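## Task

Pick up the small cardboard box from the desk and set it on a shelf at the far end of the aisle (either side is fine). It must rest on the shelf surface, not on top of a carton, and must stand upright rather than toppled or tilted. It must stay there on its own once the robot lets go.

## Robot and tools

ROBOT. A Hello Robot Stretch 3 with a single arm: a two-wheel base (0.33 m long, 0.34 m wide), a lift on a mast, and a telescoping arm that reaches out to the robot's RIGHT side, ending in a wrist (yaw, pitch, roll) and a gripper. The gripper cannot move forward by itself; drive the base for that. Turning in place pivots about the point between the drive wheels, 0.05 m behind the front edge. Stowed (arm in, wrist folded) the turn sweeps a 0.28 m radius; an unfolded level gripper reaches beyond it. The base cannot move sideways. Something may occasionally nudge a loose object.

FRAMES. Base frame: origin on the floor between the drive wheels, x forward, y left, z up. hand_pose is reported in it, at the point where closed fingertips meet. Odometry frame is the base frame at scene start; heading is positive to the left, -3.142 to 3.142.

TOOL execute_actions {"actions": [...]}, run in order. Each action is {"robot": ..., "steps": n, "until": ...}; steps is 1 to 450 control steps at 30 per second (default 1). {"steps": n} alone waits. An empty list just returns the state plus one image per camera (head_camera, nav_camera, wrist_camera). Any invalid field or out-of-range number rejects the entire call and nothing runs.
- "robot": {"base": ...} and/or {"joints": ...}, started together and continuing across later actions. base takes exactly one key: translate_m, an offset in metres from where the base is when the command begins, forward positive, magnitude at most 1; or rotate_rad, an offset turn in radians, counter-clockwise (left) positive, magnitude at most 3.2.
- joints: absolute target positions by name; unnamed joints keep their previous goal. Ranges: lift_m 0 to 1.1 m (arm height); arm_m 0 to 0.52 m (extension); wrist_yaw_rad -1.345 to 4.42 (0 along the arm, positive toward the front, 3.0 folded over the base); wrist_pitch_rad -1.57 to 0.451 (0 level, negative tips fingers down); wrist_roll_rad -2.911 to 2.911 (0 fingers side by side); gripper_m -0.089 to 0.179 (larger is wider; the true fingertip gap is about 0.007 less when nearly shut, 0.025 less when fully open, zero below 0.007); head_pan_rad -3.953 to 1.73 (0 forward, positive left, -1.57 looks along the arm); head_tilt_rad -1.53 to 0.419 (negative down). Head joints aim head_camera and nav_camera together.
- "contact_limits": {"arm_m": e} with e as motor_effort percent 1 to 100; the arm halts with contact_stop near that effort. Lower is gentler; too low halts immediately. It applies until arm_m's next command.
- A list of up to 8 commands in place of one runs them in sequence; {"pause_s": s} waits up to 15 s. A later command starts only after all motions of the previous one end "done" (off_target also passes for base and gripper); other endings drop the rest. {"robot": {"stop": true}} brakes everything and clears the queue. Any new command takes over immediately, discarding the remainder of an older queue.
- "until": ends the action early. {"robot": {"status": "ended"}} fires when nothing reads moving and no queue runs. Fields can be tested like "lift_m": [">", 0.3] or "base_status": ["!=", "moving"]; operators =, !=, <, <=, >, >=; numbers compare as printed (joints 3 decimals, base 4). {"any": {"status": "ended"}} fires when the first motion or queue finishes.

SPEED. Full base speed (0.30 m/s, 1.9 rad/s) only when stowed: lift_m under 0.30, arm_m under 0.03, wrist_yaw_rad over 2.54; otherwise 0.10 m/s and 0.63 rad/s.

GRIPPING. Close to a gripper_m below the object's width (lower squeezes harder; too hard triggers a stall guard that eases off, so heavy or slick items may slip). Release by opening at least 0.02 above where the pads first touched. Neither gripper_m nor "done" confirms a hold; check cameras.

SELF-COLLISION. Fold or unfold the wrist only with lift_m 0.32 to 0.95, wrist_pitch_rad -0.4 and roll near 0; folded, lift may go down to 0.25. With yaw below -0.4 keep pitch at -0.5 or lower.

RESULTS. base_status shows progress like (translate_m +0.12 of +0.30); joint_goals, joint_status, measured_speeds, refusals, queue and queue_left. Status words: moving, done (within tolerance, so avoid waiting on "="), off_target (resting short, may still push), time_out, stopped, contact_stop (lift or arm hit something and went slack), torque_fault (a wrist servo switched off for 10 s after hard effort; limp, commands refused), not_commanded. Lines starting refused:, dropped:, replaced: explain problems, counting from 0. robot.on_its_own reports goals the robot changed itself, slack or off joints, abnormal resting effort, and base lean. motor_effort is percent with peak in brackets, noisy and biased. lidar_m: 12 distances from the base origin, 30 degree sectors starting straight ahead and going counter-clockwise (4th left, 7th behind, 10th right), 0.17 m above floor; misses glass and low things. wrist_depth_mm and head_depth_mm are 7x7 median depth grids. base_tilt in degrees (forward, right positive, with a fixed offset up to about 4).

TOOL zoom_image {"camera": name, "region": [x0, y0, x1, y1]}: pixel box of that camera's latest image, top-left origin, at most 504x504.

TOOL finished_scene {"scene": n}: ends the given scene, irreversible; reports success. Before calling, wait until every motion has ended and release the item so it stands unaided.

AVOID. Pushing the arm into rigid things with the gripper above about 0.45 m (risk of tipping), a second push after a contact_stop, driving while holding or pushing something fixed, snagging furniture (especially reversing). If tilted, undo the last move in small steps, pull the gripper free, and lower lift_m to about 0.2. Avoid drops, slams, hard hits and prolonged wrist strain.

Each tool is called after "Call:" as a command line: name --argument value for each argument, lists and objects as JSON in quotes; but a table of rows of numbers goes row by row, as --pt "numbers of a row", without its own name.

## Session

Call:
execute_actions --actions '[]'

Scene clock: 0.00 s.
robot.base_odometry: x=+0.000 y=+0.000 heading=+0.000 (m, m, rad; robot's odometry frame)
robot.turned_by_wheels: +0.000 (rad since the last result)
robot.turned_by_imu: +0.000 (rad since the last result)
robot.base_tilt: forward=+2.0 right=+0.0 (deg)
robot.lidar_m: 1.78 1.78 2.08 1.77 2.00 2.26 1.99 1.99 0.80 0.91 0.71 0.80
robot.head_depth_mm: 1907 1926 1950 1947 2006 2021 1944 / 1837 1861 1889 1927 1953 1966 1972 / 1796 1826 1832 1862 1884 1905 1921 / 1738 1757 1770 1800 1851 1843 1840 / 1682 1721 1739 1750 1776 1788 1822 / 1641 1671 1681 1692 1734 1735 1770 / 1588 1607 1628 1648 1676 1708 1711
robot.base_status: not_commanded
robot.joint_positions: lift_m=+0.570 arm_m=-0.001 wrist_yaw_rad=+3.011 wrist_pitch_rad=-0.584 wrist_roll_rad=+0.000 gripper_m=+0.037 head_pan_rad=-0.007 head_tilt_rad=-0.004
robot.joint_goals: lift_m=+0.570 arm_m=-0.001 wrist_yaw_rad=+3.011 wrist_pitch_rad=-0.584 wrist_roll_rad=+0.000 gripper_m=+0.037 head_pan_rad=-0.007 head_tilt_rad=-0.004
robot.joint_status: lift_m=not_commanded arm_m=not_commanded wrist_yaw_rad=not_commanded wrist_pitch_rad=not_commanded wrist_roll_rad=not_commanded gripper_m=not_commanded head_pan_rad=not_commanded head_tilt_rad=not_commanded
robot.measured_speeds: translate_m=+0.000 rotate_rad=+0.000 lift_m=+0.000 arm_m=+0.000 wrist_yaw_rad=+0.000 wrist_pitch_rad=+0.000 wrist_roll_rad=+0.000 head_pan_rad=+0.000 head_tilt_rad=+0.000
robot: refusals=0 queue=idle queue_left=0
robot.motor_effort: left_wheel=+0 right_wheel=+0 lift_m=+21 arm_m=+0 wrist_yaw_rad=+0 wrist_pitch_rad=+5 wrist_roll_rad=+0 gripper_m=+0 head_pan_rad=+0 head_tilt_rad=+3 (%)
robot.hand_pose: x=+0.0049 y=+0.0549 z=+0.5473 quat_wxyz=(+0.248, +0.689, +0.159, +0.663) (m; robot's base frame)
robot.wrist_depth_mm: - - - - - - - / - - - - - - - / - - - - - - - / 843 859 952 979 - - - / 746 769 - 831 892 905 929 / 646 678 701 714 777 793 815 / 606 627 - 668 680 713 729
pictures: head_camera (sideways: a quarter turn clockwise sets it upright), nav_camera (sideways: a quarter turn counterclockwise sets it upright), wrist_camera
Images, in order (width x height): head_camera 896x504, nav_camera 672x504, wrist_camera 644x364.

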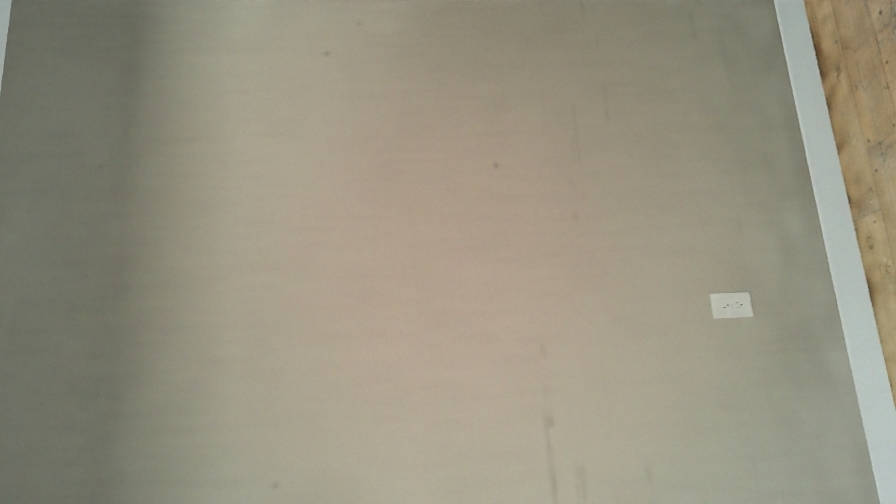

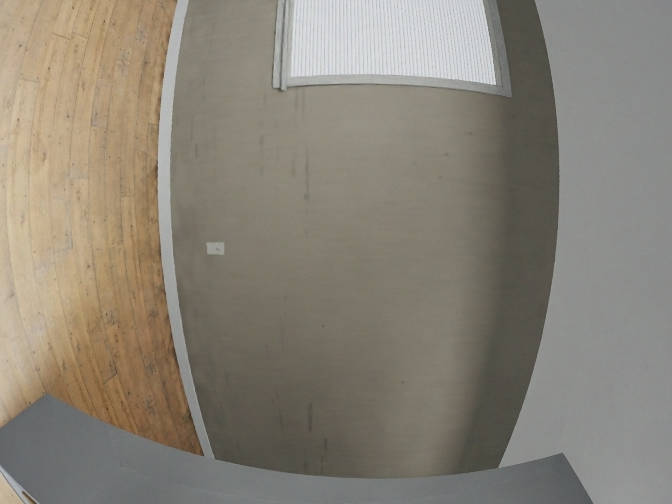

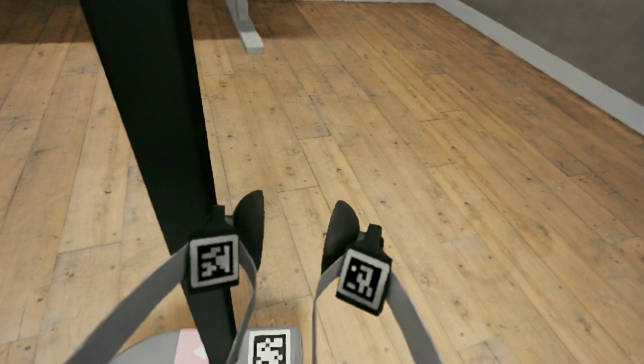

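Call:
execute_actions --actions '[{"robot": {"joints": {"head_pan_rad": 1.57, "head_tilt_rad": -0.5}}, "steps": 450, "until": {"robot": {"status": "ended"}}}]'

Call:
execute_actions --actions '[{"robot": {"joints": {"head_pan_rad": -1.57, "head_tilt_rad": -0.5}}, "steps": 450, "until": {"robot": {"status": "ended"}}}]'

Call:
execute_actions --actions '[{"robot": {"joints": {"head_pan_rad": -3.14, "head_tilt_rad": -0.5}}, "steps": 450, "until": {"robot": {"status": "ended"}}}]'

Scene clock: 1.67 s.
robot.base_odometry: x=+0.000 y=+0.000 heading=+0.000 (m, m, rad; robot's odometry frame)
robot.turned_by_wheels: +0.000 (rad since the last result)
robot.turned_by_imu: +0.000 (rad since the last result)
robot.base_tilt: forward=+2.0 right=+0.1 (deg)
robot.lidar_m: 1.78 1.78 2.08 1.77 2.01 2.27 1.99 2.00 0.80 0.91 0.72 0.80
robot.head_depth_mm: 2135 2361 2673 2394 1828 1473 1244 / 2074 2295 2569 2416 1841 1497 1237 / 2008 2203 2483 2413 1847 1490 1256 / 1946 2140 2341 2439 1851 1489 1254 / 1888 2083 1857 2350 1863 1510 1267 / 1858 2013 1737 2388 1882 1510 1294 / 1818 1967 1667 2338 1916 1574 -
robot.base_status: not_commanded
robot.joint_positions: lift_m=+0.570 arm_m=-0.001 wrist_yaw_rad=+3.011 wrist_pitch_rad=-0.584 wrist_roll_rad=+0.000 gripper_m=+0.037 head_pan_rad=+1.563 head_tilt_rad=-0.494
robot.joint_goals: lift_m=+0.570 arm_m=-0.001 wrist_yaw_rad=+3.011 wrist_pitch_rad=-0.584 wrist_roll_rad=+0.000 gripper_m=+0.037 head_pan_rad=+1.570 head_tilt_rad=-0.500
robot.joint_status: lift_m=not_commanded arm_m=not_commanded wrist_yaw_rad=not_commanded wrist_pitch_rad=not_commanded wrist_roll_rad=not_commanded gripper_m=not_commanded head_pan_rad=done head_tilt_rad=done
robot.measured_speeds: translate_m=+0.000 rotate_rad=+0.000 lift_m=+0.000 arm_m=+0.000 wrist_yaw_rad=+0.000 wrist_pitch_rad=+0.000 wrist_roll_rad=+0.000 head_pan_rad=+0.000 head_tilt_rad=+0.000
robot: refusals=0 queue=done queue_left=0
robot.motor_effort: left_wheel=+0(0) right_wheel=+0(0) lift_m=+22(21) arm_m=+0(1) wrist_yaw_rad=+1(1) wrist_pitch_rad=+5(5) wrist_roll_rad=+0(0) gripper_m=+0(0) head_pan_rad=+2(31) head_tilt_rad=-5(40) (%)
robot.hand_pose: x=+0.0049 y=+0.0549 z=+0.5473 quat_wxyz=(+0.248, +0.689, +0.159, +0.663) (m; robot's base frame)
robot.wrist_depth_mm: - - - - - - - / - - - - - - - / - - - - - - - / 840 889 928 955 - - - / 751 768 - 834 900 925 984 / 662 688 707 728 787 779 819 / 605 643 - 668 677 690 731
pictures: head_camera (sideways: a quarter turn clockwise sets it upright), nav_camera (sideways: a quarter turn counterclockwise sets it upright), wrist_camera
camera_calibration (this result's frames):
head_camera: T_world_to_cam=[[-0.0170194, -0.529919, -0.847878, 1.12447], [-0.999742, 0.0217906, 0.0064488, -0.00280436], [0.0150584, 0.847768, -0.530153, 0.651418], [0, 0, 0, 1]] pos_world=[0.00652497, 0.0436902, 1.29879]
nav_camera: T_world_to_cam=[[-0.0172112, 0.540801, 0.840975, -1.05772], [0.996719, 0.0758096, -0.0283519, 0.0815625], [-0.0790867, 0.837728, -0.540331, 0.649982], [0, 0, 0, 1]] pos_world=[-0.0480947, 0.0213269, 1.24304]
wrist_camera: T_world_to_cam=[[0.990198, -0.0533013, 0.129097, -0.0862827], [0.0507627, -0.723757, -0.688185, 0.443392], [0.130116, 0.687993, -0.713957, 0.514895], [0, 0, 0, 1]] pos_world=[-0.00406666, -0.0379352, 0.683888]
Images, in order (width x height): head_camera 896x504, nav_camera 672x504, wrist_camera 644x364.

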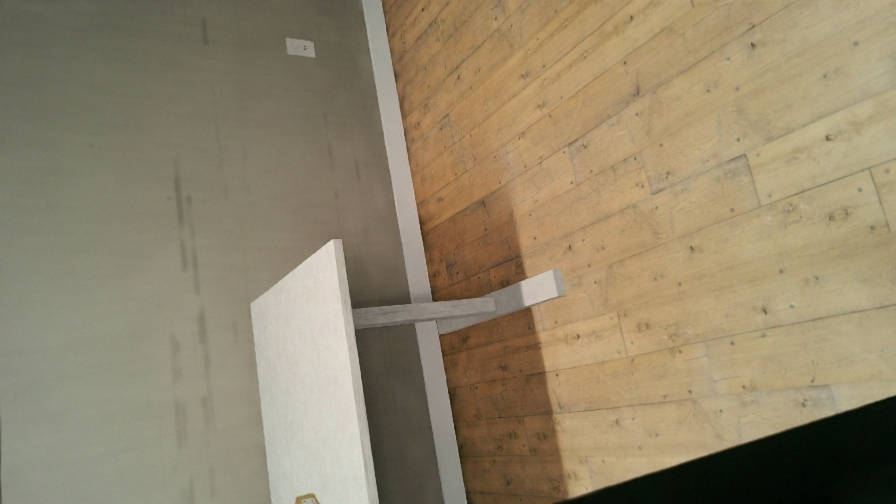

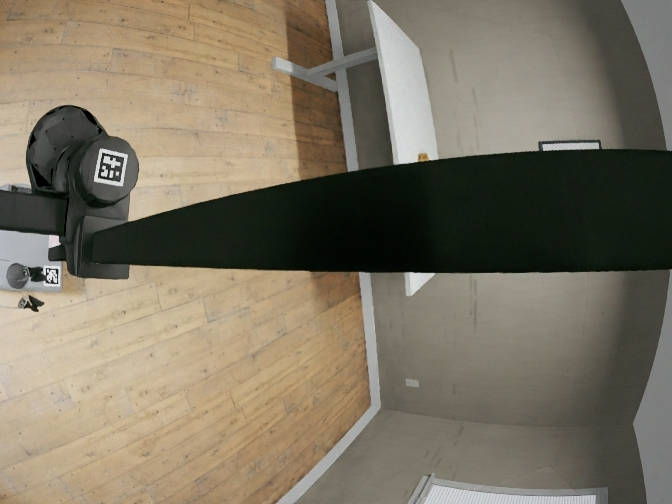

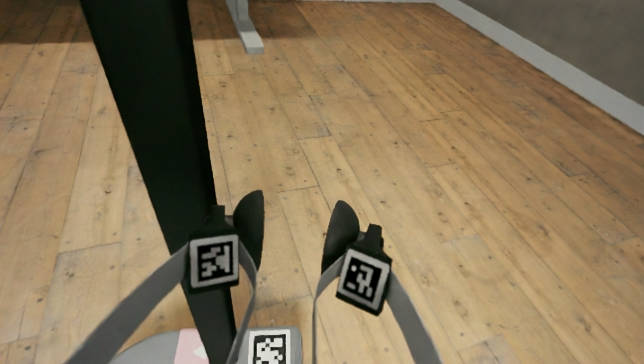

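Scene clock: 3.80 s.
robot.base_odometry: x=+0.000 y=+0.000 heading=+0.000 (m, m, rad; robot's odometry frame)
robot.turned_by_wheels: +0.000 (rad since the last result)
robot.turned_by_imu: +0.000 (rad since the last result)
robot.base_tilt: forward=+2.0 right=+0.1 (deg)
robot.lidar_m: 1.78 1.78 2.08 1.77 2.00 2.26 1.99 1.99 0.80 0.91 0.72 0.80
robot.head_depth_mm: 1365 714 781 873 1009 1207 1235 / 1423 1498 1031 1060 1120 1230 1245 / 1390 1461 1380 1370 1568 1463 1254 / 1413 1568 1855 2155 1846 1499 1260 / 2156 2385 2640 2463 1877 1505 1252 / 2132 2354 2581 2482 1893 1508 1269 / 2070 2274 2361 1732 1414 1237 1095
robot.base_status: not_commanded
robot.joint_positions: lift_m=+0.570 arm_m=-0.001 wrist_yaw_rad=+3.011 wrist_pitch_rad=-0.584 wrist_roll_rad=+0.000 gripper_m=+0.037 head_pan_rad=-1.563 head_tilt_rad=-0.494
robot.joint_goals: lift_m=+0.570 arm_m=-0.001 wrist_yaw_rad=+3.011 wrist_pitch_rad=-0.584 wrist_roll_rad=+0.000 gripper_m=+0.037 head_pan_rad=-1.570 head_tilt_rad=-0.500
robot.joint_status: lift_m=not_commanded arm_m=not_commanded wrist_yaw_rad=not_commanded wrist_pitch_rad=not_commanded wrist_roll_rad=not_commanded gripper_m=not_commanded head_pan_rad=done head_tilt_rad=done
robot.measured_speeds: translate_m=+0.000 rotate_rad=+0.000 lift_m=+0.000 arm_m=+0.000 wrist_yaw_rad=+0.000 wrist_pitch_rad=+0.000 wrist_roll_rad=+0.000 head_pan_rad=+0.000 head_tilt_rad=+0.000
robot: refusals=0 queue=done queue_left=0
robot.motor_effort: left_wheel=-1(0) right_wheel=+0(0) lift_m=+22(22) arm_m=+0(0) wrist_yaw_rad=+1(0) wrist_pitch_rad=+5(5) wrist_roll_rad=+0(0) gripper_m=+0(0) head_pan_rad=-2(31) head_tilt_rad=-4(3) (%)
robot.hand_pose: x=+0.0049 y=+0.0549 z=+0.5473 quat_wxyz=(+0.248, +0.689, +0.159, +0.663) (m; robot's base frame)
robot.wrist_depth_mm: - - - - - - - / - - - - - - - / - - - - - - - / 857 868 934 970 - - - / 748 774 - 816 879 926 947 / 667 687 695 702 792 798 820 / 609 646 - 659 670 695 716
pictures: head_camera (sideways: a quarter turn clockwise sets it upright), nav_camera (sideways: a quarter turn counterclockwise sets it upright), wrist_camera
camera_calibration (this result's frames):
head_camera: T_world_to_cam=[[0.00850179, 0.530294, -0.847771, 1.12418], [0.999963, -0.00572647, 0.00644603, -0.014999], [-0.00143644, -0.847794, -0.530323, 0.65174], [0, 0, 0, 1]] pos_world=[0.00637708, -0.0436908, 1.29878]
nav_camera: T_world_to_cam=[[0.0258992, -0.540623, 0.840866, -1.05785], [-0.995373, -0.0918082, -0.0283687, 0.0937362], [0.0925352, -0.83624, -0.540499, 0.649154], [0, 0, 0, 1]] pos_world=[0.0606303, -0.0204416, 1.24303]
wrist_camera: T_world_to_cam=[[0.990198, -0.0533013, 0.129097, -0.0862828], [0.0507627, -0.723757, -0.688185, 0.443392], [0.130116, 0.687993, -0.713957, 0.514895], [0, 0, 0, 1]] pos_world=[-0.00406666, -0.0379352, 0.683888]
Images, in order (width x height): head_camera 896x504, nav_camera 672x504, wrist_camera 644x364.

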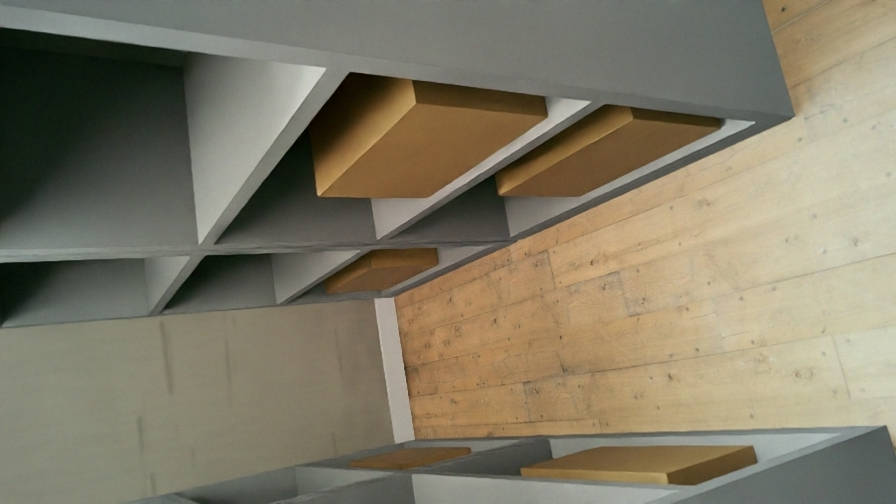

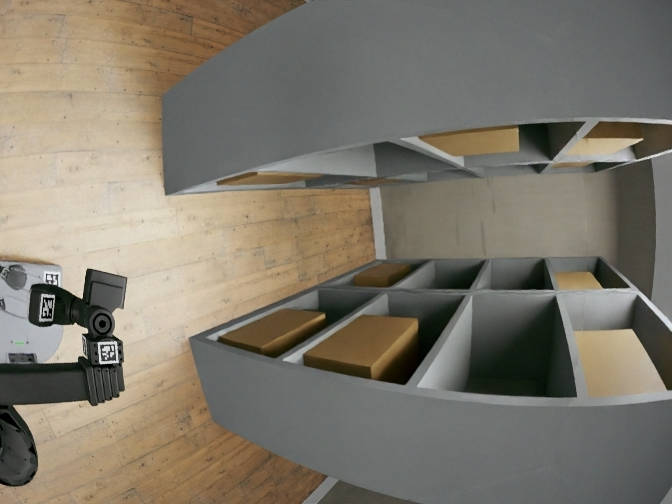

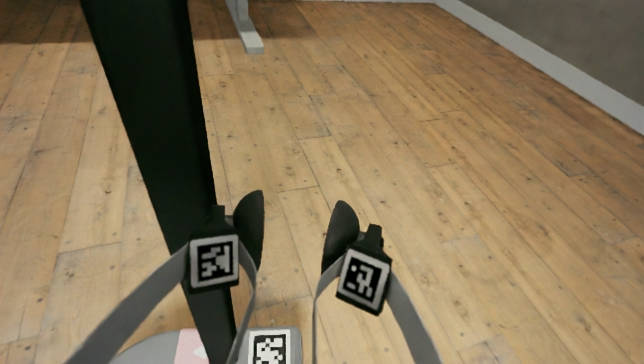

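Scene clock: 5.17 s.
robot.base_odometry: x=+0.000 y=+0.000 heading=+0.000 (m, m, rad; robot's odometry frame)
robot.turned_by_wheels: +0.000 (rad since the last result)
robot.turned_by_imu: +0.000 (rad since the last result)
robot.base_tilt: forward=+2.0 right=+0.1 (deg)
robot.lidar_m: 1.78 1.78 2.08 1.77 2.00 2.26 1.99 2.00 0.80 0.91 0.72 0.80
robot.head_depth_mm: 1871 2063 2325 2378 1837 1478 1239 / 1825 1997 2243 2395 1821 1492 1246 / 1780 1947 2184 2369 1854 1486 1252 / 1726 1873 2110 2284 1864 1490 1258 / 1669 1859 2064 2239 1866 1498 1271 / 1662 1804 1992 2214 1872 1511 1260 / 1618 1766 1952 2155 1889 1512 1277
robot.base_status: not_commanded
robot.joint_positions: lift_m=+0.570 arm_m=-0.001 wrist_yaw_rad=+3.011 wrist_pitch_rad=-0.584 wrist_roll_rad=+0.000 gripper_m=+0.037 head_pan_rad=-3.133 head_tilt_rad=-0.494
robot.joint_goals: lift_m=+0.570 arm_m=-0.001 wrist_yaw_rad=+3.011 wrist_pitch_rad=-0.584 wrist_roll_rad=+0.000 gripper_m=+0.037 head_pan_rad=-3.140 head_tilt_rad=-0.500
robot.joint_status: lift_m=not_commanded arm_m=not_commanded wrist_yaw_rad=not_commanded wrist_pitch_rad=not_commanded wrist_roll_rad=not_commanded gripper_m=not_commanded head_pan_rad=done head_tilt_rad=done
robot.measured_speeds: translate_m=+0.000 rotate_rad=+0.000 lift_m=+0.000 arm_m=+0.000 wrist_yaw_rad=+0.000 wrist_pitch_rad=+0.000 wrist_roll_rad=+0.000 head_pan_rad=+0.000 head_tilt_rad=+0.000
robot: refusals=0 queue=done queue_left=0
robot.motor_effort: left_wheel=+0(0) right_wheel=+0(0) lift_m=+21(22) arm_m=+0(0) wrist_yaw_rad=+0(0) wrist_pitch_rad=+5(5) wrist_roll_rad=+0(0) gripper_m=+0(0) head_pan_rad=-4(33) head_tilt_rad=-4(5) (%)
robot.hand_pose: x=+0.0049 y=+0.0549 z=+0.5473 quat_wxyz=(+0.248, +0.689, +0.159, +0.663) (m; robot's base frame)
robot.wrist_depth_mm: - - - - - - - / - - - - - - - / - - - - - - - / 858 849 928 954 - - - / 749 766 - 838 899 908 963 / 663 670 692 726 777 795 837 / 594 638 - 665 678 703 730
pictures: head_camera (sideways: a quarter turn clockwise sets it upright), nav_camera (sideways: a quarter turn counterclockwise sets it upright), wrist_camera
camera_calibration (this result's frames):
head_camera: T_world_to_cam=[[0.530328, -0.0080832, -0.847754, 1.12097], [-0.00493782, -0.999967, 0.00644558, -0.0088685], [-0.847778, 0.000767782, -0.530351, 0.656939], [0, 0, 0, 1]] pos_world=[-0.0375905, -0.000311527, 1.29878]
nav_camera: T_world_to_cam=[[-0.54063, -0.0263259, 0.840848, -1.05437], [-0.0925925, 0.9953, -0.0283714, 0.0882328], [-0.836149, -0.0931947, -0.540527, 0.654854], [0, 0, 0, 1]] pos_world=[-0.0142966, -0.0545464, 1.24303]
wrist_camera: T_world_to_cam=[[0.990199, -0.0533011, 0.129096, -0.0862827], [0.0507628, -0.723757, -0.688185, 0.443392], [0.130115, 0.687993, -0.713958, 0.514895], [0, 0, 0, 1]] pos_world=[-0.00406668, -0.0379352, 0.683888]
Images, in order (width x height): head_camera 896x504, nav_camera 672x504, wrist_camera 644x364.

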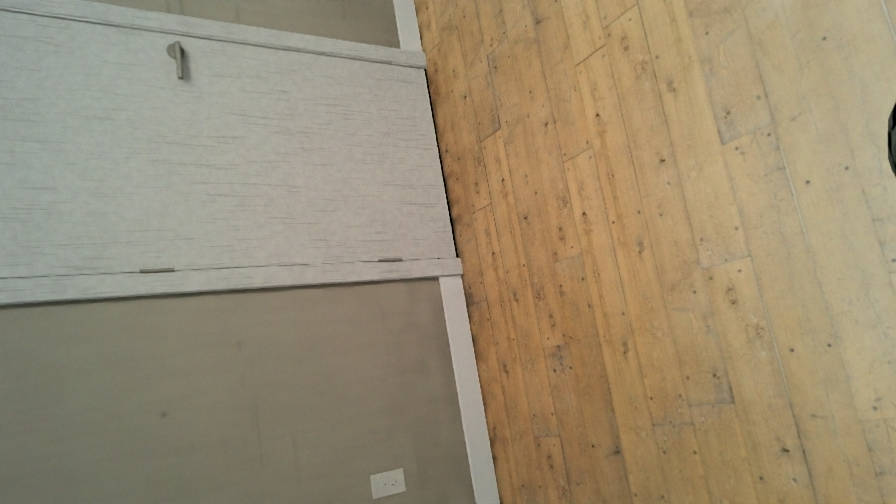

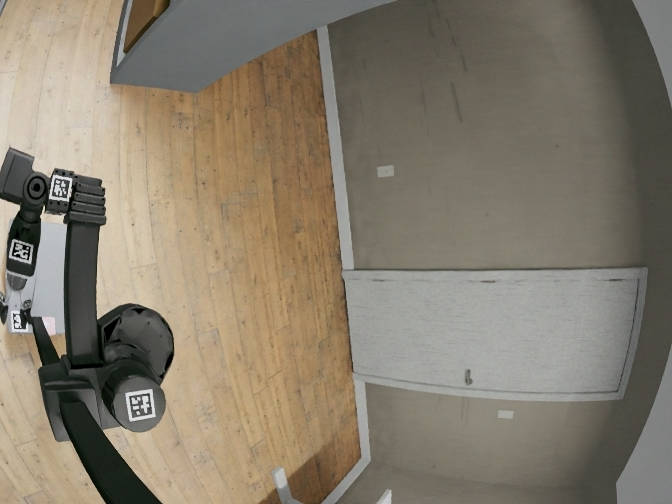

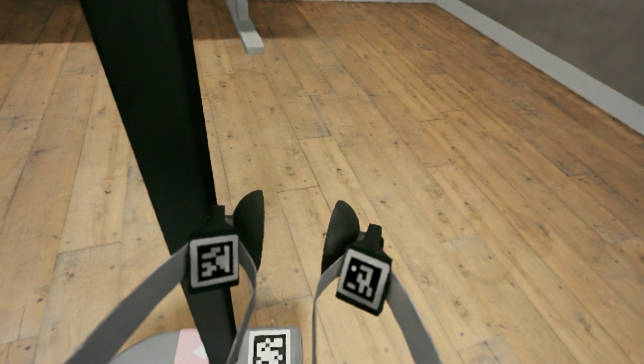

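Call:
execute_actions --actions '[{"robot": [{"base": {"rotate_rad": 1.963}, "joints": {"lift_m": 0.27, "head_pan_rad": -1.57, "head_tilt_rad": -0.6}}, {"base": {"translate_m": 1.0}}, {"base": {"rotate_rad": 1.47}, "joints": {"lift_m": 0.85, "wrist_pitch_rad": -0.4}}], "steps": 450, "until": {"robot": {"status": "ended"}}}, {"steps": 300, "until": {"robot": {"status": "ended"}}}]'

Scene clock: 22.57 s.
robot.base_odometry: x=-0.382 y=+0.924 heading=-2.850 (m, m, rad; robot's odometry frame)
robot.turned_by_wheels: +3.433 (rad since the last result)
robot.turned_by_imu: +3.478 (rad since the last result)
robot.base_tilt: forward=+2.1 right=+0.1 (deg)
robot.lidar_m: 1.84 1.91 1.72 1.70 1.75 1.97 1.92 1.70 0.86 1.23 1.12 1.12
robot.head_depth_mm: 1028 1148 1230 916 734 660 - / 1027 1150 1231 919 740 1329 - / 1033 1148 1226 930 742 1341 - / 1031 1151 1235 906 742 1360 - / 1033 1148 1233 893 745 1345 - / 1030 1148 1241 943 750 1350 1199 / 1023 1149 1238 951 757 1344 1202
robot.base_status: done (rotate_rad +1.4698 of +1.4700)
robot.joint_positions: lift_m=+0.850 arm_m=-0.001 wrist_yaw_rad=+3.011 wrist_pitch_rad=-0.419 wrist_roll_rad=+0.000 gripper_m=+0.037 head_pan_rad=-1.577 head_tilt_rad=-0.593
robot.joint_goals: lift_m=+0.850 arm_m=-0.001 wrist_yaw_rad=+3.011 wrist_pitch_rad=-0.400 wrist_roll_rad=+0.000 gripper_m=+0.037 head_pan_rad=-1.570 head_tilt_rad=-0.600
robot.joint_status: lift_m=done arm_m=not_commanded wrist_yaw_rad=not_commanded wrist_pitch_rad=done wrist_roll_rad=not_commanded gripper_m=not_commanded head_pan_rad=done head_tilt_rad=done
robot.measured_speeds: translate_m=+0.000 rotate_rad=+0.000 lift_m=+0.000 arm_m=+0.000 wrist_yaw_rad=+0.000 wrist_pitch_rad=+0.000 wrist_roll_rad=+0.000 head_pan_rad=+0.000 head_tilt_rad=+0.000
robot: refusals=0 queue=done queue_left=0
robot.motor_effort: left_wheel=-5(13) right_wheel=+3(9) lift_m=+29(32) arm_m=-1(0) wrist_yaw_rad=+0(1) wrist_pitch_rad=+7(8) wrist_roll_rad=+0(0) gripper_m=+0(0) head_pan_rad=+3(31) head_tilt_rad=-4(23) (%)
robot.hand_pose: x=+0.0080 y=+0.0785 z=+0.8621 quat_wxyz=(+0.192, +0.699, +0.102, +0.681) (m; robot's base frame)
robot.wrist_depth_mm: - - - - - - - / - - - - - - - / - - - - - - - / - - - - - - - / - - - - - - - / - - - - - - - / 943 926 - - - - -
pictures: head_camera (sideways: a quarter turn clockwise sets it upright), nav_camera (sideways: a quarter turn counterclockwise sets it upright), wrist_camera
camera_calibration (this result's frames):
head_camera: T_world_to_cam=[[0.0164253, 0.61175, -0.79088, 1.04996], [0.999781, -0.0203193, 0.00504669, -0.0131753], [-0.0129828, -0.79079, -0.61195, 0.758005], [0, 0, 0, 1]] pos_world=[0.00576763, -0.0431584, 1.29432]
nav_camera: T_world_to_cam=[[0.017832, -0.621822, 0.782956, -0.982298], [-0.996543, -0.0746084, -0.0365574, 0.1044], [0.0811473, -0.779597, -0.621003, 0.753954], [0, 0, 0, 1]] pos_world=[0.060374, -0.0152451, 1.24112]
wrist_camera: T_world_to_cam=[[0.9873, -0.0752642, 0.13991, -0.136287], [0.0668896, -0.601865, -0.795792, 0.76002], [0.144101, 0.795044, -0.589186, 0.60692], [0, 0, 0, 1]] pos_world=[-0.00373917, -0.0353564, 0.981474]
Images, in order (width x height): head_camera 896x504, nav_camera 672x504, wrist_camera 644x364.

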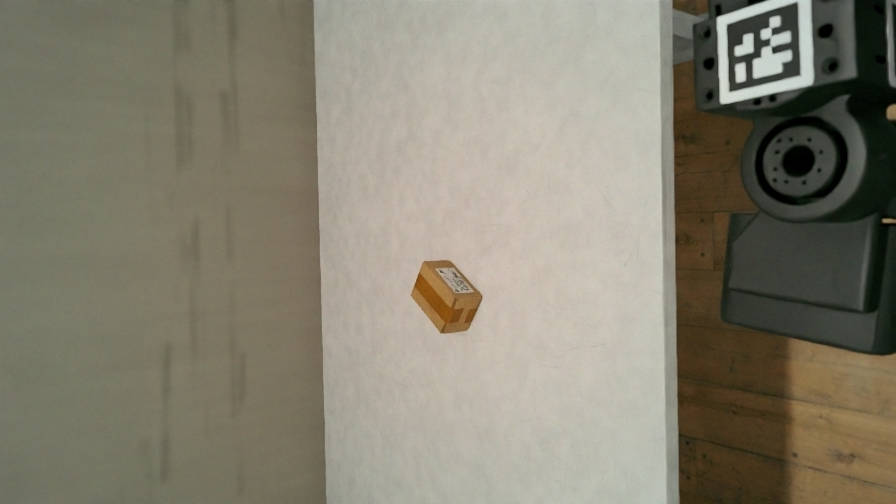

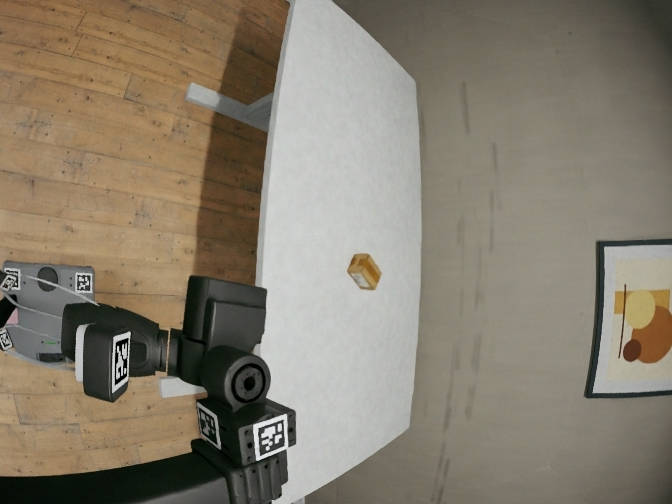

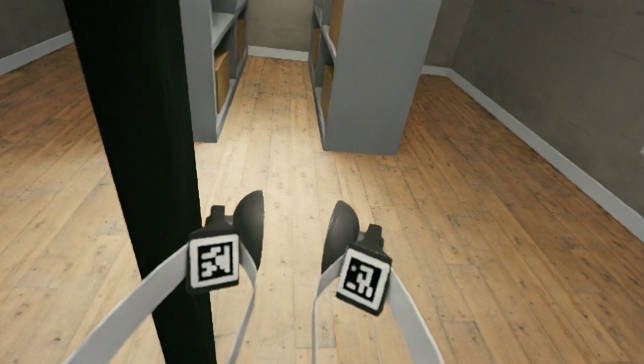

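Call:
zoom_image --camera "head_camera" --region '[370, 220, 530, 370]'

Region (370, 220, 530, 370) of head_camera's 896x504 image, scaled by 3.150, with more detail than that image has; it fills the top 472 rows of this view, and the rest is white.

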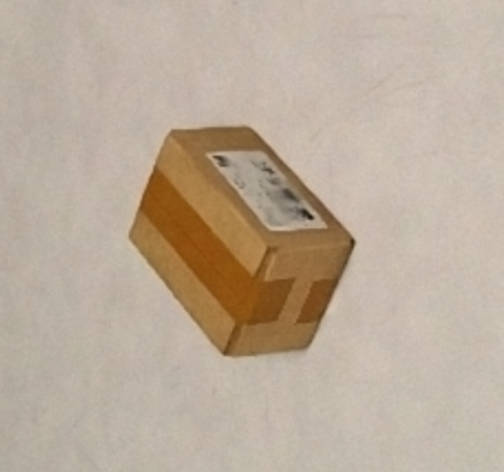

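Call:
execute_actions --actions '[{"robot": {"base": {"translate_m": 0.18}, "joints": {"wrist_yaw_rad": -0.6, "gripper_m": 0.179, "lift_m": 0.95}}, "steps": 450, "until": {"robot": {"wrist_yaw_rad": ["<", 1.5]}}}, {"robot": {"joints": {"wrist_pitch_rad": -0.6, "arm_m": 0.38}}, "steps": 450, "until": {"robot": {"status": "ended"}}}]'

Scene clock: 29.80 s.
robot.base_odometry: x=-0.555 y=+0.872 heading=-2.850 (m, m, rad; robot's odometry frame)
robot.turned_by_wheels: +0.000 (rad since the last result)
robot.turned_by_imu: +0.001 (rad since the last result)
robot.base_tilt: forward=+2.1 right=+0.1 (deg)
robot.lidar_m: 1.66 1.74 1.72 1.68 1.75 2.16 2.10 1.71 0.96 1.23 1.00 1.73
robot.head_depth_mm: 1034 1147 - 887 730 1322 1189 / 1037 1121 1211 923 737 1329 1193 / 1034 - - 880 739 1320 1192 / 1038 1131 1173 932 744 1342 1196 / 1034 1148 1235 941 746 1344 1198 / 1039 1163 1241 945 750 1348 1205 / 1033 1158 1234 952 751 1346 1208
robot.base_status: done (translate_m +0.1800 of +0.1800)
robot.joint_positions: lift_m=+0.950 arm_m=+0.380 wrist_yaw_rad=-0.598 wrist_pitch_rad=-0.612 wrist_roll_rad=+0.000 gripper_m=+0.179 head_pan_rad=-1.577 head_tilt_rad=-0.593
robot.joint_goals: lift_m=+0.950 arm_m=+0.380 wrist_yaw_rad=-0.600 wrist_pitch_rad=-0.600 wrist_roll_rad=+0.000 gripper_m=+0.179 head_pan_rad=-1.570 head_tilt_rad=-0.600
robot.joint_status: lift_m=done arm_m=done wrist_yaw_rad=done wrist_pitch_rad=done wrist_roll_rad=not_commanded gripper_m=done head_pan_rad=done head_tilt_rad=done
robot.measured_speeds: translate_m=+0.000 rotate_rad=+0.000 lift_m=+0.000 arm_m=+0.000 wrist_yaw_rad=+0.000 wrist_pitch_rad=+0.000 wrist_roll_rad=+0.000 head_pan_rad=+0.000 head_tilt_rad=+0.000
robot: refusals=0 queue=done queue_left=0
robot.motor_effort: left_wheel=-5(6) right_wheel=+3(7) lift_m=+29(28) arm_m=+4(3) wrist_yaw_rad=-3(5) wrist_pitch_rad=+5(8) wrist_roll_rad=+0(0) gripper_m=+0(100) head_pan_rad=+3(2) head_tilt_rad=-4(5) (%)
robot.hand_pose: x=-0.1318 y=-0.6864 z=+0.9213 quat_wxyz=(+0.582, +0.005, -0.707, -0.403) (m; robot's base frame)
robot.wrist_depth_mm: 480 529 608 711 837 - - / 533 588 623 661 734 - - / 484 505 514 542 600 630 - / 419 437 447 470 493 527 551 / - 381 390 411 422 448 466 / 318 338 300 369 376 - 407 / 299 308 295 326 338 335 363
pictures: head_camera (sideways: a quarter turn clockwise sets it upright), nav_camera (sideways: a quarter turn counterclockwise sets it upright), wrist_camera
camera_calibration (this result's frames):
head_camera: T_world_to_cam=[[0.0164253, 0.61175, -0.79088, 1.04996], [0.999781, -0.0203193, 0.00504669, -0.0131754], [-0.0129828, -0.79079, -0.61195, 0.758005], [0, 0, 0, 1]] pos_world=[0.00576763, -0.0431584, 1.29432]
nav_camera: T_world_to_cam=[[0.017832, -0.621822, 0.782956, -0.982298], [-0.996543, -0.0746084, -0.0365574, 0.1044], [0.0811473, -0.779597, -0.621002, 0.753954], [0, 0, 0, 1]] pos_world=[0.060374, -0.0152451, 1.24112]
wrist_camera: T_world_to_cam=[[-0.862099, 0.490598, 0.126879, 0.0925714], [0.291507, 0.684941, -0.667742, 1.151], [-0.414498, -0.538674, -0.7335, 0.413941], [0, 0, 0, 1]] pos_world=[-0.0841395, -0.610799, 1.06045]
Images, in order (width x height): head_camera 896x504, nav_camera 672x504, wrist_camera 644x364.

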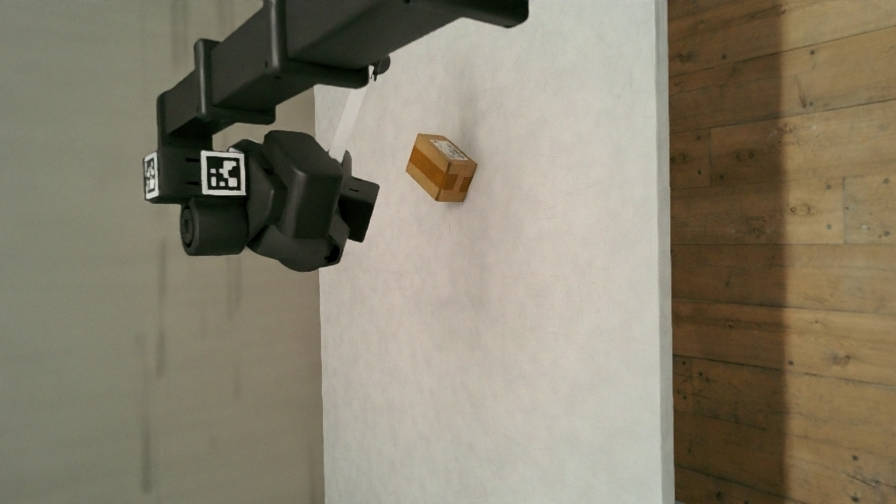

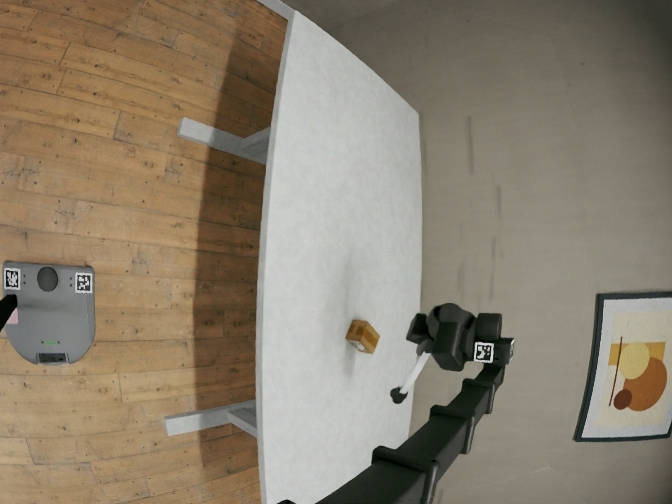

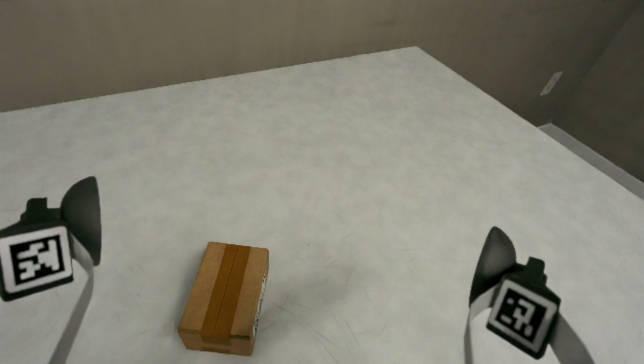

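Call:
execute_actions --actions '[{"robot": {"base": {"translate_m": 0.022}, "joints": {"arm_m": 0.442, "lift_m": 0.84}}, "steps": 450, "until": {"robot": {"status": "ended"}}}]'

Scene clock: 32.43 s.
robot.base_odometry: x=-0.576 y=+0.866 heading=-2.850 (m, m, rad; robot's odometry frame)
robot.turned_by_wheels: +0.000 (rad since the last result)
robot.turned_by_imu: +0.000 (rad since the last result)
robot.base_tilt: forward=+2.0 right=+0.0 (deg)
robot.lidar_m: 1.63 1.71 1.72 1.67 1.76 2.18 2.12 1.71 0.97 1.23 0.99 1.70
robot.head_depth_mm: 1029 1158 1231 989 - 1342 1184 / 1037 1162 1249 873 735 1314 1192 / 1029 1154 - 874 737 1326 1187 / 1029 1159 1245 905 747 1336 1198 / 1034 1157 1237 939 746 1339 1203 / 1038 1159 1239 944 749 1344 1206 / 1029 1155 1248 948 755 1346 1204
robot.base_status: done (translate_m +0.0220 of +0.0220)
robot.joint_positions: lift_m=+0.840 arm_m=+0.442 wrist_yaw_rad=-0.598 wrist_pitch_rad=-0.613 wrist_roll_rad=+0.000 gripper_m=+0.179 head_pan_rad=-1.577 head_tilt_rad=-0.593
robot.joint_goals: lift_m=+0.840 arm_m=+0.442 wrist_yaw_rad=-0.600 wrist_pitch_rad=-0.600 wrist_roll_rad=+0.000 gripper_m=+0.179 head_pan_rad=-1.570 head_tilt_rad=-0.600
robot.joint_status: lift_m=done arm_m=done wrist_yaw_rad=done wrist_pitch_rad=done wrist_roll_rad=not_commanded gripper_m=done head_pan_rad=done head_tilt_rad=done
robot.measured_speeds: translate_m=+0.000 rotate_rad=+0.000 lift_m=+0.000 arm_m=+0.000 wrist_yaw_rad=+0.000 wrist_pitch_rad=+0.000 wrist_roll_rad=+0.000 head_pan_rad=+0.000 head_tilt_rad=+0.000
robot: refusals=0 queue=done queue_left=0
robot.motor_effort: left_wheel=-4(7) right_wheel=+3(8) lift_m=+13(28) arm_m=+4(4) wrist_yaw_rad=-2(2) wrist_pitch_rad=+5(5) wrist_roll_rad=+0(0) gripper_m=+0(0) head_pan_rad=+2(3) head_tilt_rad=-4(4) (%)
robot.hand_pose: x=-0.1318 y=-0.7484 z=+0.8121 quat_wxyz=(+0.582, +0.006, -0.707, -0.403) (m; robot's base frame)
robot.wrist_depth_mm: 439 479 533 571 624 893 - / 382 403 427 459 481 527 - / 325 335 351 378 396 424 454 / 290 297 306 320 337 355 373 / - 261 259 222 287 307 314 / 217 229 198 200 254 - 276 / 202 209 180 180 228 230 249
pictures: head_camera (sideways: a quarter turn clockwise sets it upright), nav_camera (sideways: a quarter turn counterclockwise sets it upright), wrist_camera
camera_calibration (this result's frames):
head_camera: T_world_to_cam=[[0.0164253, 0.61175, -0.79088, 1.04996], [0.999781, -0.0203193, 0.00504668, -0.0131753], [-0.0129828, -0.79079, -0.61195, 0.758005], [0, 0, 0, 1]] pos_world=[0.00576763, -0.0431584, 1.29432]
nav_camera: T_world_to_cam=[[0.017832, -0.621822, 0.782956, -0.982298], [-0.996543, -0.0746084, -0.0365574, 0.1044], [0.0811473, -0.779597, -0.621003, 0.753954], [0, 0, 0, 1]] pos_world=[0.060374, -0.0152451, 1.24112]
wrist_camera: T_world_to_cam=[[-0.862118, 0.490573, 0.126853, 0.136844], [0.291633, 0.685114, -0.66751, 1.12049], [-0.414371, -0.538477, -0.733716, 0.300843], [0, 0, 0, 1]] pos_world=[-0.0841353, -0.672796, 0.95131]
Images, in order (width x height): head_camera 896x504, nav_camera 672x504, wrist_camera 644x364.

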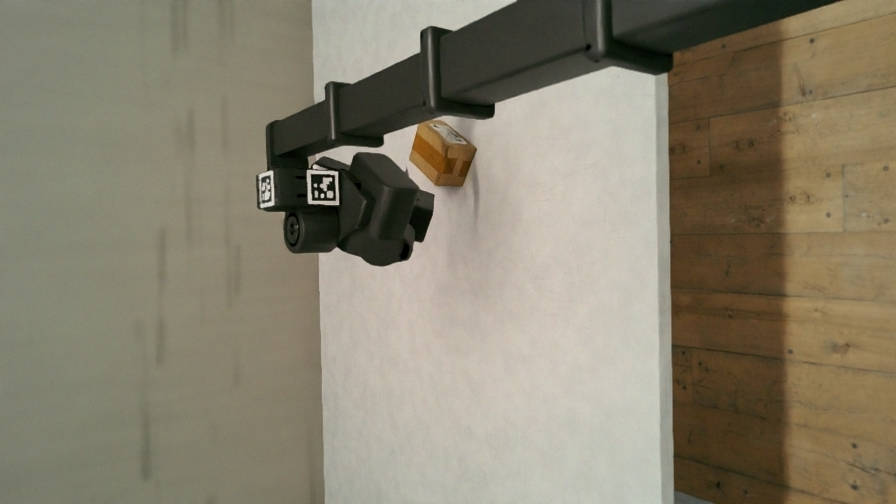

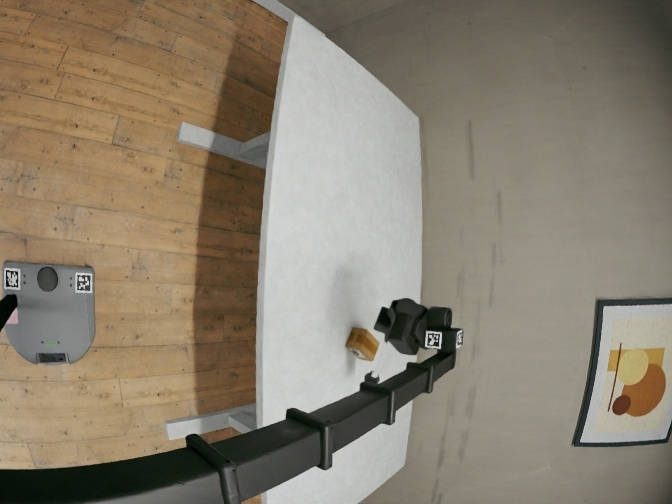

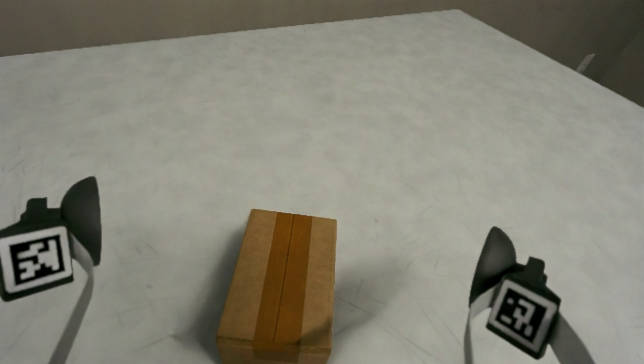

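Call:
execute_actions --actions '[{"robot": {"joints": {"lift_m": 0.776}}, "steps": 450, "until": {"robot": {"status": "ended"}}}, {"robot": {"joints": {"gripper_m": 0.03}}, "steps": 450, "until": {"robot": {"status": "ended"}}}]'

Scene clock: 35.73 s.
robot.base_odometry: x=-0.576 y=+0.866 heading=-2.850 (m, m, rad; robot's odometry frame)
robot.turned_by_wheels: +0.000 (rad since the last result)
robot.turned_by_imu: +0.000 (rad since the last result)
robot.base_tilt: forward=+2.0 right=+0.1 (deg)
robot.lidar_m: 1.63 1.71 1.72 1.67 1.76 2.18 2.11 1.71 0.97 1.23 0.99 1.71
robot.head_depth_mm: 1036 1158 1225 919 756 - 1167 / 1033 1155 1238 950 719 1332 1186 / 1035 1152 1264 866 739 1323 1187 / 1034 1154 1234 905 741 1332 1194 / 1038 1157 1247 940 747 1334 1203 / 1031 1153 1243 954 752 1350 1199 / 1032 1157 1249 951 753 1343 1204
robot.base_status: done (translate_m +0.0220 of +0.0220)
robot.joint_positions: lift_m=+0.776 arm_m=+0.442 wrist_yaw_rad=-0.598 wrist_pitch_rad=-0.612 wrist_roll_rad=+0.000 gripper_m=+0.032 head_pan_rad=-1.577 head_tilt_rad=-0.593
robot.joint_goals: lift_m=+0.776 arm_m=+0.442 wrist_yaw_rad=-0.600 wrist_pitch_rad=-0.600 wrist_roll_rad=+0.000 gripper_m=+0.030 head_pan_rad=-1.570 head_tilt_rad=-0.600
robot.joint_status: lift_m=done arm_m=done wrist_yaw_rad=done wrist_pitch_rad=done wrist_roll_rad=not_commanded gripper_m=done head_pan_rad=done head_tilt_rad=done
robot.measured_speeds: translate_m=+0.000 rotate_rad=+0.000 lift_m=+0.000 arm_m=+0.000 wrist_yaw_rad=+0.000 wrist_pitch_rad=+0.000 wrist_roll_rad=+0.000 head_pan_rad=+0.000 head_tilt_rad=+0.000
robot: refusals=0 queue=done queue_left=0
robot.motor_effort: left_wheel=-4(4) right_wheel=+2(2) lift_m=+13(11) arm_m=+4(3) wrist_yaw_rad=-3(2) wrist_pitch_rad=+5(5) wrist_roll_rad=+0(0) gripper_m=-46(100) head_pan_rad=+3(2) head_tilt_rad=-5(4) (%)
robot.hand_pose: x=-0.1318 y=-0.7484 z=+0.7482 quat_wxyz=(+0.582, +0.005, -0.707, -0.403) (m; robot's base frame)
robot.wrist_depth_mm: 340 363 397 420 459 501 - / 276 291 308 329 354 381 411 / 234 245 261 272 288 307 329 / 203 213 188 164 245 258 270 / 182 187 137 142 215 221 231 / 163 164 128 129 189 193 200 / - 150 152 155 164 173 178
pictures: head_camera (sideways: a quarter turn clockwise sets it upright), nav_camera (sideways: a quarter turn counterclockwise sets it upright), wrist_camera
camera_calibration (this result's frames):
head_camera: T_world_to_cam=[[0.0164251, 0.61175, -0.790881, 1.04996], [0.999781, -0.0203191, 0.00504669, -0.0131754], [-0.0129826, -0.79079, -0.61195, 0.758005], [0, 0, 0, 1]] pos_world=[0.00576764, -0.0431584, 1.29432]
nav_camera: T_world_to_cam=[[0.0178321, -0.621822, 0.782956, -0.982298], [-0.996543, -0.0746087, -0.0365574, 0.1044], [0.0811475, -0.779597, -0.621002, 0.753954], [0, 0, 0, 1]] pos_world=[0.060374, -0.0152451, 1.24112]
wrist_camera: T_world_to_cam=[[-0.86209, 0.490613, 0.126882, 0.144962], [0.291504, 0.684918, -0.667767, 1.07788], [-0.414519, -0.538689, -0.733477, 0.253532], [0, 0, 0, 1]] pos_world=[-0.0841413, -0.672804, 0.88734]
Images, in order (width x height): head_camera 896x504, nav_camera 672x504, wrist_camera 644x364.

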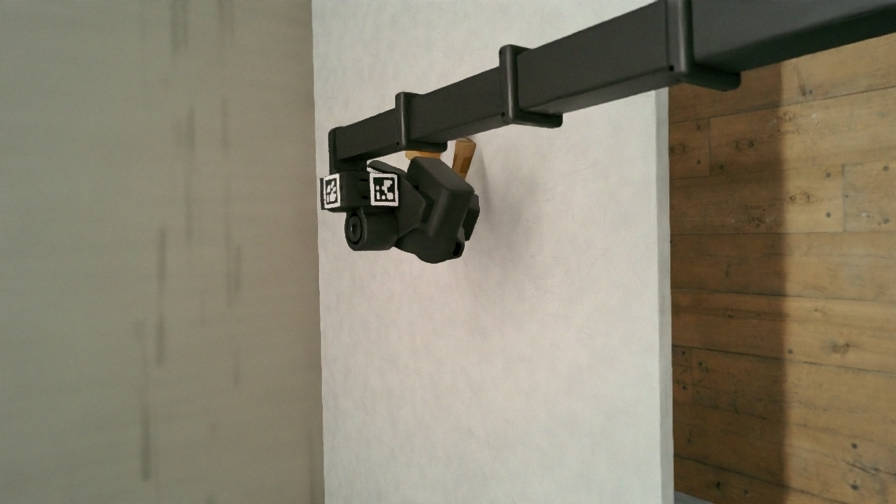

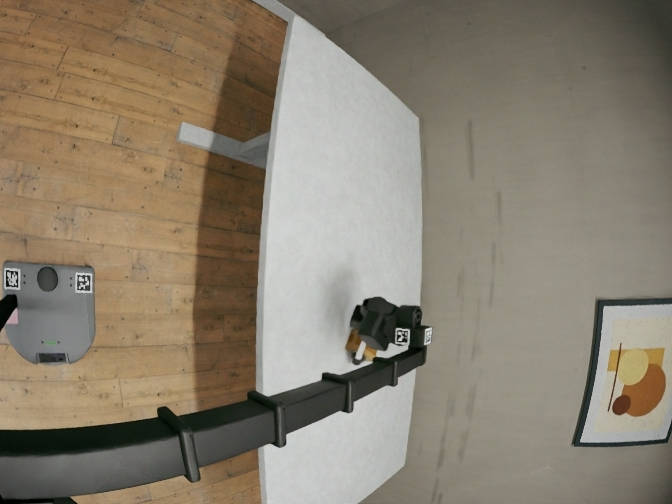

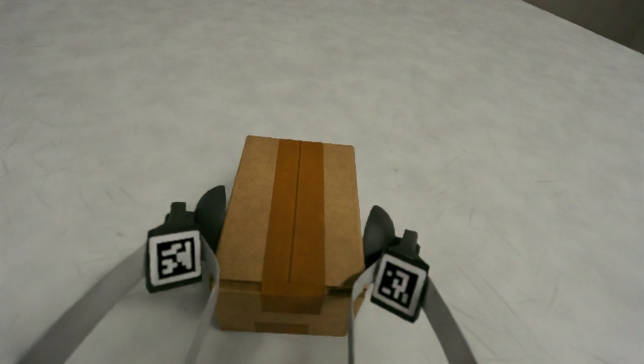

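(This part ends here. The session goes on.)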